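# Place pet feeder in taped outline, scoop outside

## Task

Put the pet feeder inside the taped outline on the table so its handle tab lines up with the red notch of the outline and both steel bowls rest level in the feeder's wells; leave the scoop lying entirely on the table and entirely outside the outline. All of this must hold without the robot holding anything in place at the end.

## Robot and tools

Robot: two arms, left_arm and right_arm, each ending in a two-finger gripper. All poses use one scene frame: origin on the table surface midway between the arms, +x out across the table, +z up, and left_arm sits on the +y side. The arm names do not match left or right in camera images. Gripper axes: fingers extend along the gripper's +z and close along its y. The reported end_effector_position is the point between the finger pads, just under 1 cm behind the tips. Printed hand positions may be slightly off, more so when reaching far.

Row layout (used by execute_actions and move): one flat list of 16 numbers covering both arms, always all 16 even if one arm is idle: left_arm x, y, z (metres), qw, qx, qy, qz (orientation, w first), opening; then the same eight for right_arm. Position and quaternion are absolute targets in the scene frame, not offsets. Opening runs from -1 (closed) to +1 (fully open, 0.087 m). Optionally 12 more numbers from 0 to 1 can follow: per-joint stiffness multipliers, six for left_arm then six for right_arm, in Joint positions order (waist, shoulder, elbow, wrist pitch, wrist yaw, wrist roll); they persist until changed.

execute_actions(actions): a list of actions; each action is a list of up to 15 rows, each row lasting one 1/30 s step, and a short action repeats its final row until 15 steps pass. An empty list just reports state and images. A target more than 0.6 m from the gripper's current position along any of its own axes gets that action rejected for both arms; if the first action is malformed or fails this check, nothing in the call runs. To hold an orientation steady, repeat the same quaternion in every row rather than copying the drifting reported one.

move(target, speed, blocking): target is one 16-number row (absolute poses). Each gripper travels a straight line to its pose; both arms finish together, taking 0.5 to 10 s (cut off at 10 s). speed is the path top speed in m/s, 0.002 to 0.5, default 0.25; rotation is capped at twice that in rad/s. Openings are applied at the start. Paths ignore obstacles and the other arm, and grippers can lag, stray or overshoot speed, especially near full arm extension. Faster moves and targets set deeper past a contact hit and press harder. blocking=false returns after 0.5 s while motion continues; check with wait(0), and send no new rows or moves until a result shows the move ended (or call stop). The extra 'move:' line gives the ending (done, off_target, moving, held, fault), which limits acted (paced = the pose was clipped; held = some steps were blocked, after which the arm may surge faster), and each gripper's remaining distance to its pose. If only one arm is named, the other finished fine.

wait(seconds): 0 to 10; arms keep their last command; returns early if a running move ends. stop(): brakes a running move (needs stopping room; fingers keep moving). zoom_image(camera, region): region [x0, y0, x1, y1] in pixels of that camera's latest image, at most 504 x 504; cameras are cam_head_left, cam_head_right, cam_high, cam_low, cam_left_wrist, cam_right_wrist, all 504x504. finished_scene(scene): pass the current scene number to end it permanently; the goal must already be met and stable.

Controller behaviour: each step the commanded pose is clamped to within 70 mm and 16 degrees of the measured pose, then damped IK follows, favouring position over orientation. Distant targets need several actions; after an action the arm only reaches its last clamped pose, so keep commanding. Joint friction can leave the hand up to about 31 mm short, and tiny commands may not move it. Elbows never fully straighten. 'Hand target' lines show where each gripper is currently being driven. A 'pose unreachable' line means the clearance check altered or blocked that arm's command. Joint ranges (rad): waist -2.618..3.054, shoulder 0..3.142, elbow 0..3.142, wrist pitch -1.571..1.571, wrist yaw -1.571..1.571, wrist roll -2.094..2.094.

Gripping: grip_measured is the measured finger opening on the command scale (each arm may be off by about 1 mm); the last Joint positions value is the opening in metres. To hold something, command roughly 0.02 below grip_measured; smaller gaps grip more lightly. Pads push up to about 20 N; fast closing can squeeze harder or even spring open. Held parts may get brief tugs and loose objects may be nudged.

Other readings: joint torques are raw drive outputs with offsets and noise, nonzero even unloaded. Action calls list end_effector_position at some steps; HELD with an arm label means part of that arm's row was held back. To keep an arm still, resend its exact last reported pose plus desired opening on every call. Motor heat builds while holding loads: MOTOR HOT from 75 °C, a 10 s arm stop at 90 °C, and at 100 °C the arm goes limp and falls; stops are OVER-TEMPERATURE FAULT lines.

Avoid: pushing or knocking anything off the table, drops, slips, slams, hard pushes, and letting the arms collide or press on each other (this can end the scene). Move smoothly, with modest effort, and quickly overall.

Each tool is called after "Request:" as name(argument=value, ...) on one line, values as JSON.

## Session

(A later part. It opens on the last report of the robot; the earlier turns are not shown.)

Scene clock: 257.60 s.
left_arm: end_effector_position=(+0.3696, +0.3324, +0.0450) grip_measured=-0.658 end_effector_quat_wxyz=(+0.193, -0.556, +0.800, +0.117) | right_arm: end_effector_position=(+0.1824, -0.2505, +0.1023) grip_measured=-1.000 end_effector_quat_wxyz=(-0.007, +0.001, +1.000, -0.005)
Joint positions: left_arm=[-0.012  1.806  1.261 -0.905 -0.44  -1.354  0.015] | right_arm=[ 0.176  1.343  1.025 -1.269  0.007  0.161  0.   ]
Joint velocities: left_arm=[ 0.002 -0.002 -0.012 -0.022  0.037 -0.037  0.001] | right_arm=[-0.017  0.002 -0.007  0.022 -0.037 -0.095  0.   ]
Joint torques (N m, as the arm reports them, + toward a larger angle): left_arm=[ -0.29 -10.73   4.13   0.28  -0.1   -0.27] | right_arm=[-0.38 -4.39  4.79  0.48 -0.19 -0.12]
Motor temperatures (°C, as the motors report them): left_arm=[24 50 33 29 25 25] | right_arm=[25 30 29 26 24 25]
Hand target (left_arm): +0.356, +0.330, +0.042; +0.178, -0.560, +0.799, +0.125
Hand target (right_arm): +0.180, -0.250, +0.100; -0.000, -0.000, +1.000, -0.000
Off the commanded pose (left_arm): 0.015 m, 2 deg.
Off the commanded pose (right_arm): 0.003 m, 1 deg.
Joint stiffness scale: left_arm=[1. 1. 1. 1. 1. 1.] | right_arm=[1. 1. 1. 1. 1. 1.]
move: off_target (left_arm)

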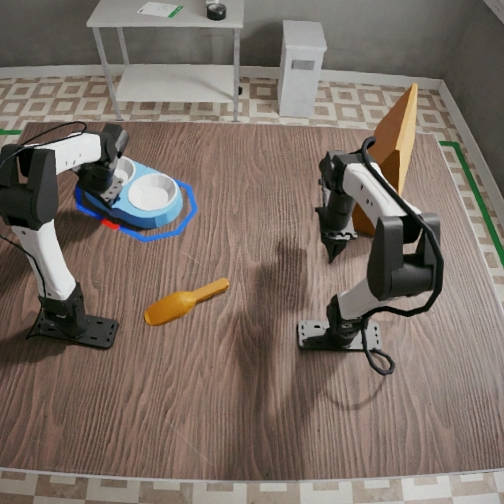

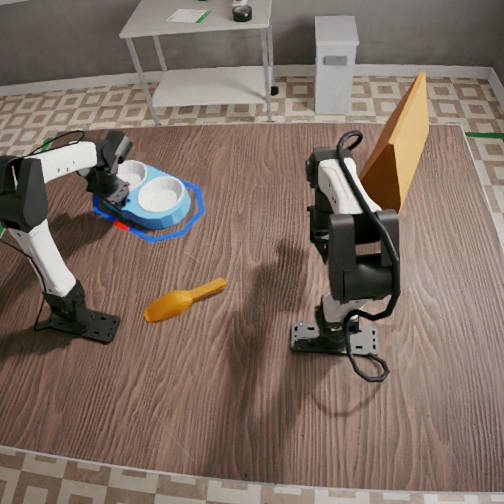

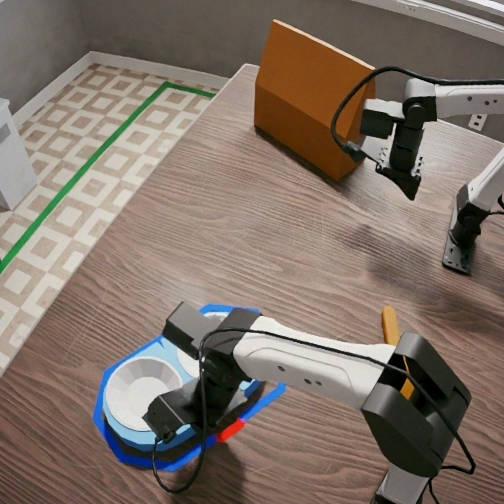

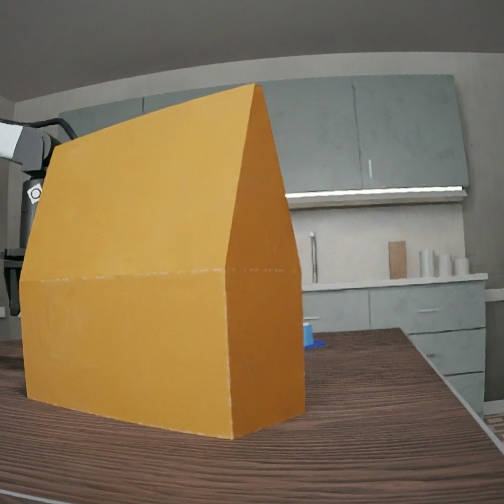

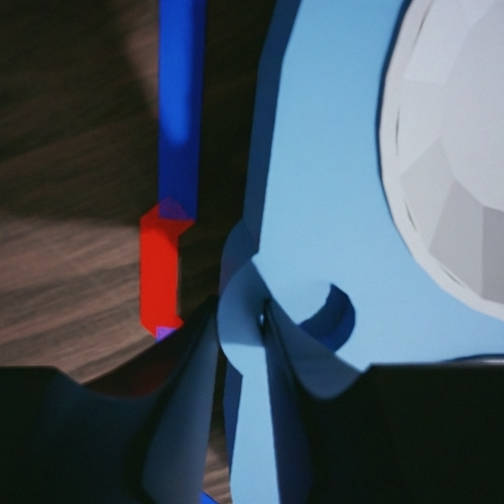

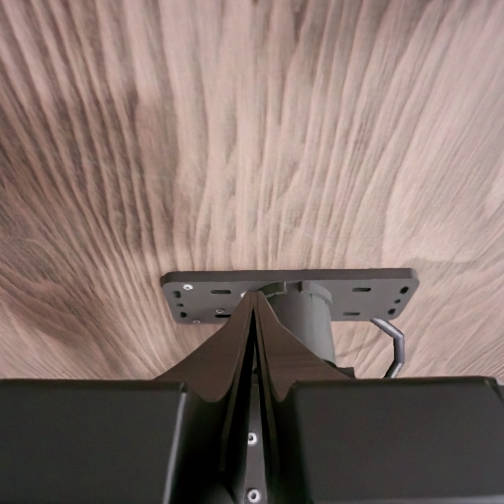

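Request:
move(target=[0.368,0.332,0.046,0.185,-0.558,0.80,0.12,-0.3, 0.18,-0.25,0.1,0,0,1,0,-1])

Request:
move(target=[0.37,0.32,0.12,0.185,-0.558,0.80,0.12,-0.3, 0.18,-0.25,0.1,0,0,1,0,-1], speed=0.15)

Request:
move(target=[0.46,0.30,0.30,0.38,0,0.925,0,1, 0.18,-0.25,0.1,0,0,1,0,-1], speed=0.4)

Scene clock: 273.90 s.
left_arm: end_effector_position=(+0.3677, +0.3328, +0.0449) grip_measured=-0.300 end_effector_quat_wxyz=(+0.190, -0.556, +0.800, +0.120) | right_arm: end_effector_position=(+0.1824, -0.2505, +0.1023) grip_measured=-1.000 end_effector_quat_wxyz=(-0.007, +0.001, +1.000, -0.005)
Joint positions: left_arm=[-0.012  1.806  1.261 -0.913 -0.441 -1.356  0.031] | right_arm=[ 0.176  1.343  1.025 -1.269  0.007  0.161  0.   ]
Joint velocities: left_arm=[-0.012  0.012 -0.017 -0.022  0.022 -0.066  0.   ] | right_arm=[-0.012  0.012  0.017 -0.007  0.037  0.007  0.   ]
Joint torques (N m, as the arm reports them, + toward a larger angle): left_arm=[ 0.53 -9.22  6.73  0.42 -0.07 -0.1 ] | right_arm=[-0.2  -4.51  4.84  0.47 -0.15 -0.11]
Motor temperatures (°C, as the motors report them): left_arm=[24 48 33 28 25 25] | right_arm=[25 30 29 26 24 25]
Hand target (left_arm): +0.368, +0.332, +0.046; +0.185, -0.558, +0.800, +0.120
Hand target (right_arm): +0.180, -0.250, +0.100; -0.000, -0.000, +1.000, -0.000
Off the commanded pose (left_arm): 0.001 m, 1 deg.
Off the commanded pose (right_arm): 0.003 m, 1 deg.
Joint stiffness scale: left_arm=[1. 1. 1. 1. 1. 1.] | right_arm=[1. 1. 1. 1. 1. 1.]
move: done

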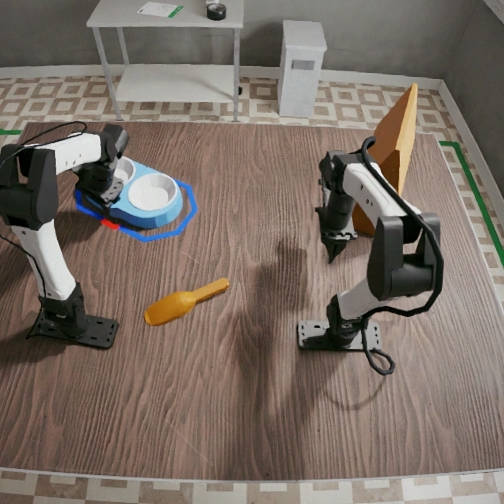

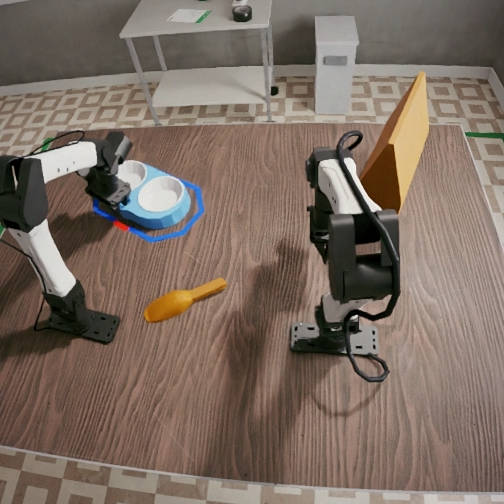

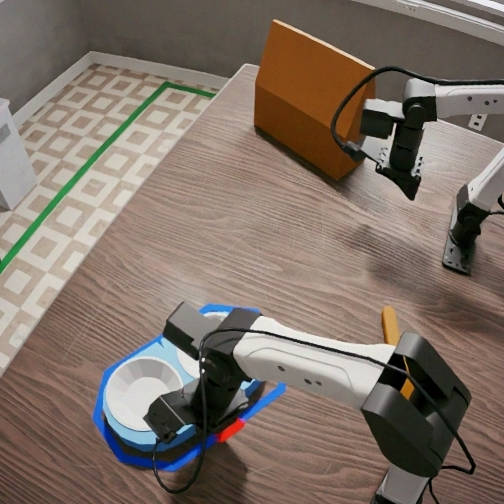

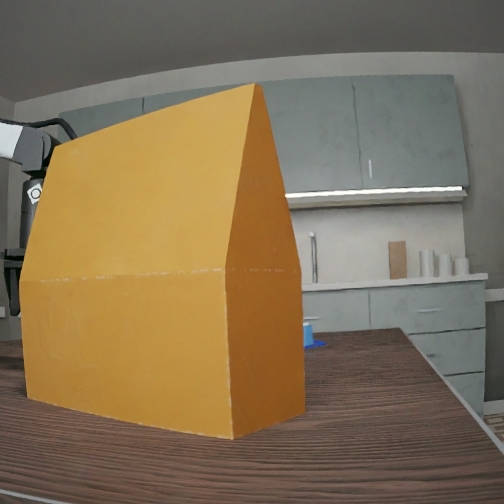

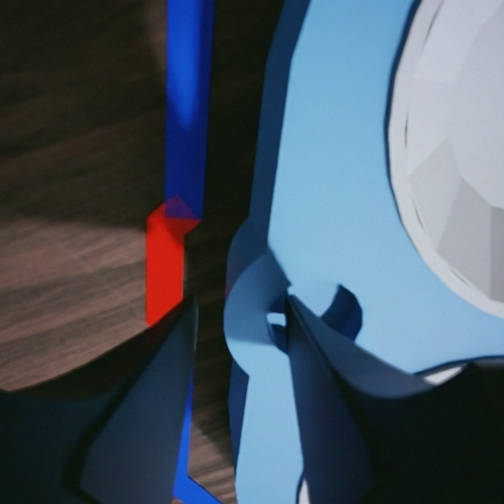

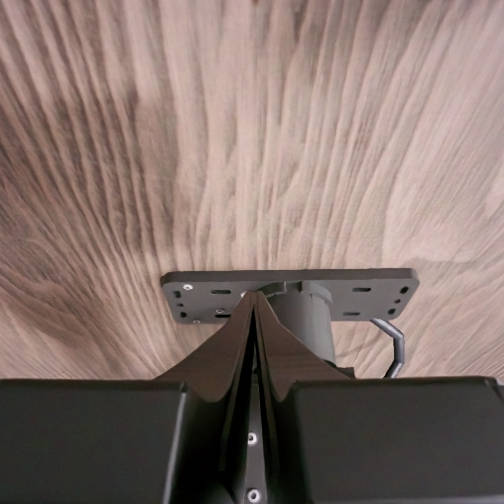

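Scene clock: 275.10 s.
left_arm: end_effector_position=(+0.3686, +0.3245, +0.1087) grip_measured=-0.300 end_effector_quat_wxyz=(+0.178, -0.556, +0.801, +0.131) | right_arm: end_effector_position=(+0.1824, -0.2505, +0.1023) grip_measured=-1.000 end_effector_quat_wxyz=(-0.007, +0.001, +1.000, -0.005)
Joint positions: left_arm=[-0.035  1.806  1.521 -1.218 -0.44  -1.387  0.031] | right_arm=[ 0.176  1.343  1.025 -1.269  0.007  0.161  0.   ]
Joint velocities: left_arm=[-0.022 -0.017 -0.002  0.081  0.007  0.037 -0.   ] | right_arm=[-0.007 -0.022 -0.002 -0.051  0.037 -0.007  0.   ]
Joint torques (N m, as the arm reports them, + toward a larger angle): left_arm=[ -0.41 -11.28   7.62   0.33  -0.12  -0.13] | right_arm=[-0.15 -4.32  4.83  0.45 -0.23 -0.02]
Motor temperatures (°C, as the motors report them): left_arm=[24 48 33 28 25 25] | right_arm=[25 30 29 26 24 25]
Hand target (left_arm): +0.370, +0.320, +0.120; +0.185, -0.558, +0.800, +0.120
Hand target (right_arm): +0.180, -0.250, +0.100; -0.000, -0.000, +1.000, -0.000
Off the commanded pose (left_arm): 0.012 m, 1 deg.
Off the commanded pose (right_arm): 0.003 m, 1 deg.
Joint stiffness scale: left_arm=[1. 1. 1. 1. 1. 1.] | right_arm=[1. 1. 1. 1. 1. 1.]
move: off_target (left_arm)

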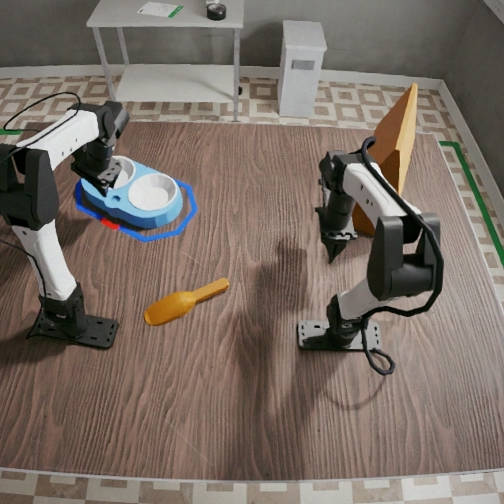

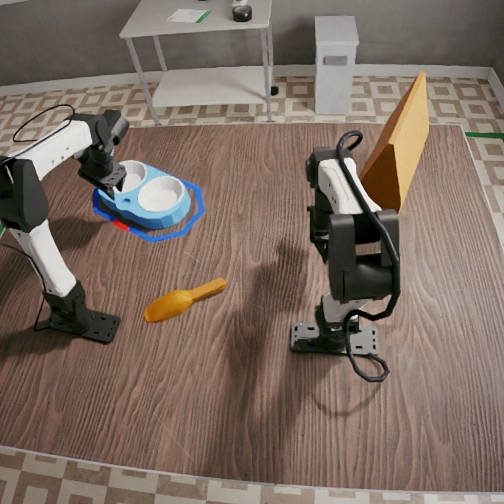

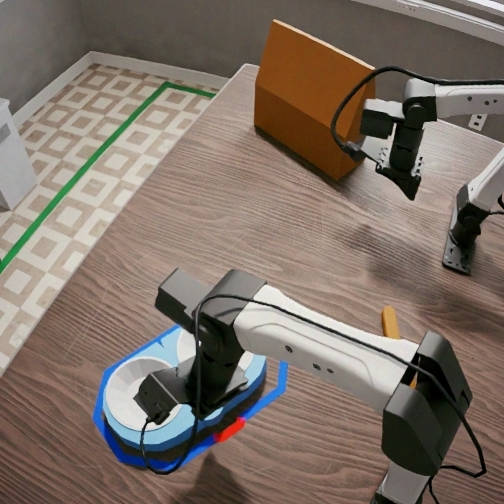

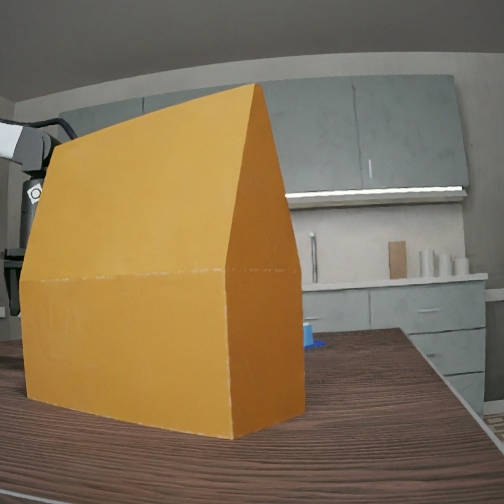

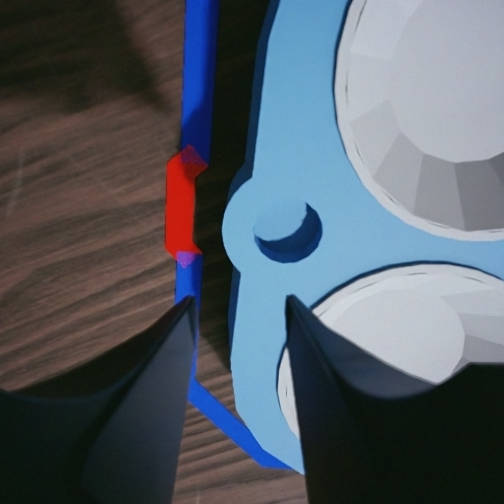

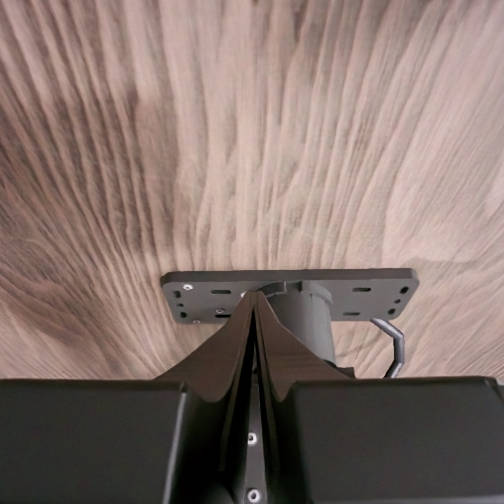

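Scene clock: 277.40 s.
left_arm: end_effector_position=(+0.4584, +0.2987, +0.3000) grip_measured=+0.999 end_effector_quat_wxyz=(+0.385, -0.001, +0.923, -0.001) | right_arm: end_effector_position=(+0.1824, -0.2505, +0.1023) grip_measured=-1.000 end_effector_quat_wxyz=(-0.007, +0.001, +1.000, -0.005)
Joint positions: left_arm=[-0.     1.785  2.104 -1.105 -0.108 -0.113  0.087] | right_arm=[ 0.176  1.343  1.025 -1.269  0.007  0.161  0.   ]
Joint velocities: left_arm=[-0.012  0.007  0.012  0.007 -0.007  0.022  0.001] | right_arm=[ 0.007  0.002  0.002 -0.051  0.007 -0.051  0.   ]
Joint torques (N m, as the arm reports them, + toward a larger angle): left_arm=[ 1.12 -8.09  7.81  1.7   0.1   0.01] | right_arm=[ 0.21 -4.5   4.78  0.47 -0.16 -0.09]
Motor temperatures (°C, as the motors report them): left_arm=[24 48 34 28 25 25] | right_arm=[25 30 29 26 24 25]
Hand target (left_arm): +0.461, +0.301, +0.299; +0.380, +0.001, +0.925, -0.001
Hand target (right_arm): +0.180, -0.250, +0.100; -0.000, -0.000, +1.000, -0.000
Off the commanded pose (left_arm): 0.002 m, 1 deg.
Off the commanded pose (right_arm): 0.003 m, 1 deg.
Joint stiffness scale: left_arm=[1. 1. 1. 1. 1. 1.] | right_arm=[1. 1. 1. 1. 1. 1.]
move: done

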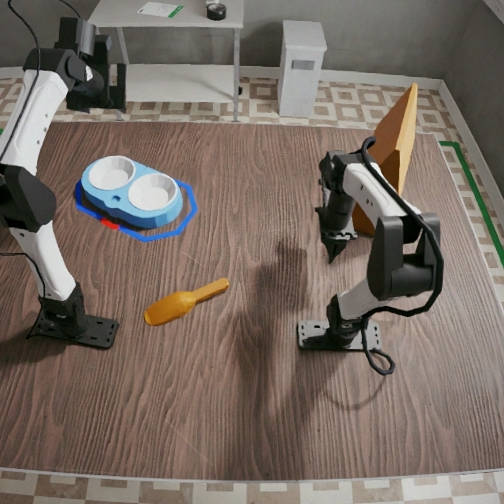

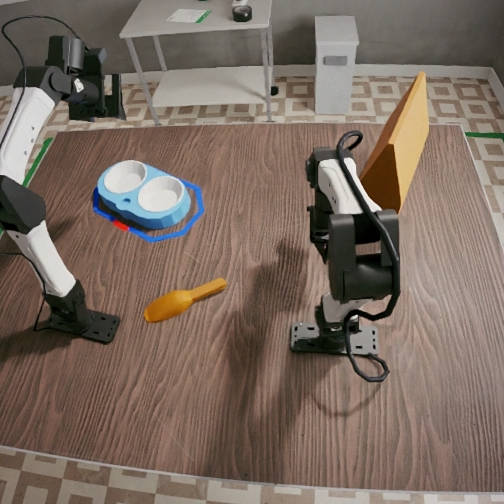

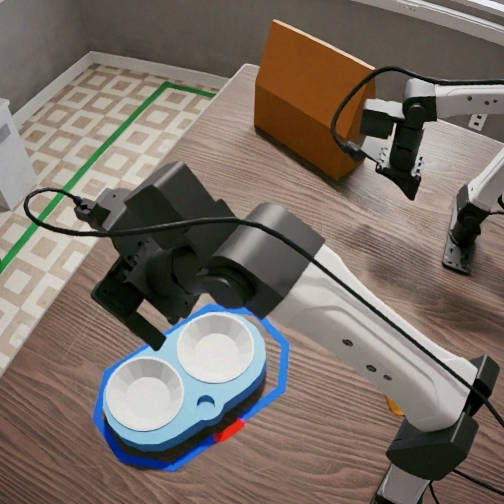

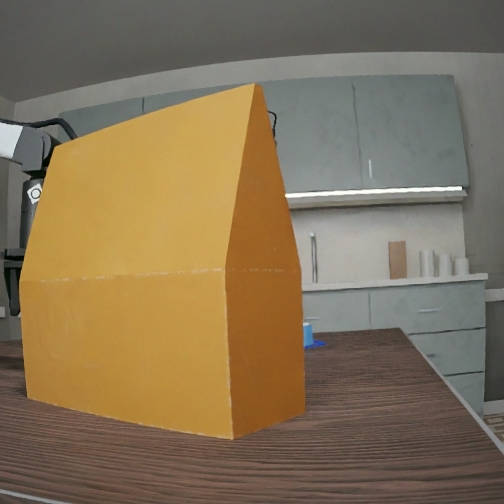

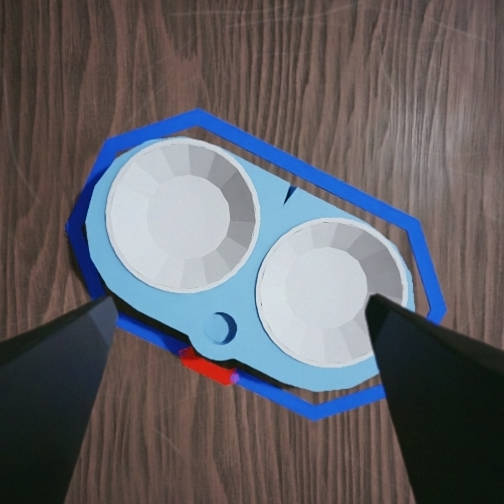

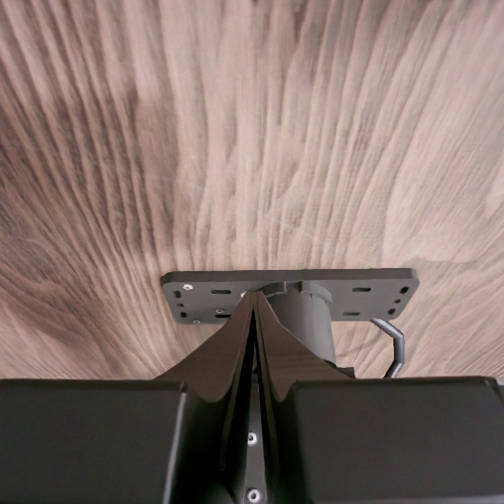

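Well inside.

Request:
finished_scene(scene=1)

The scene is finished: the task was done.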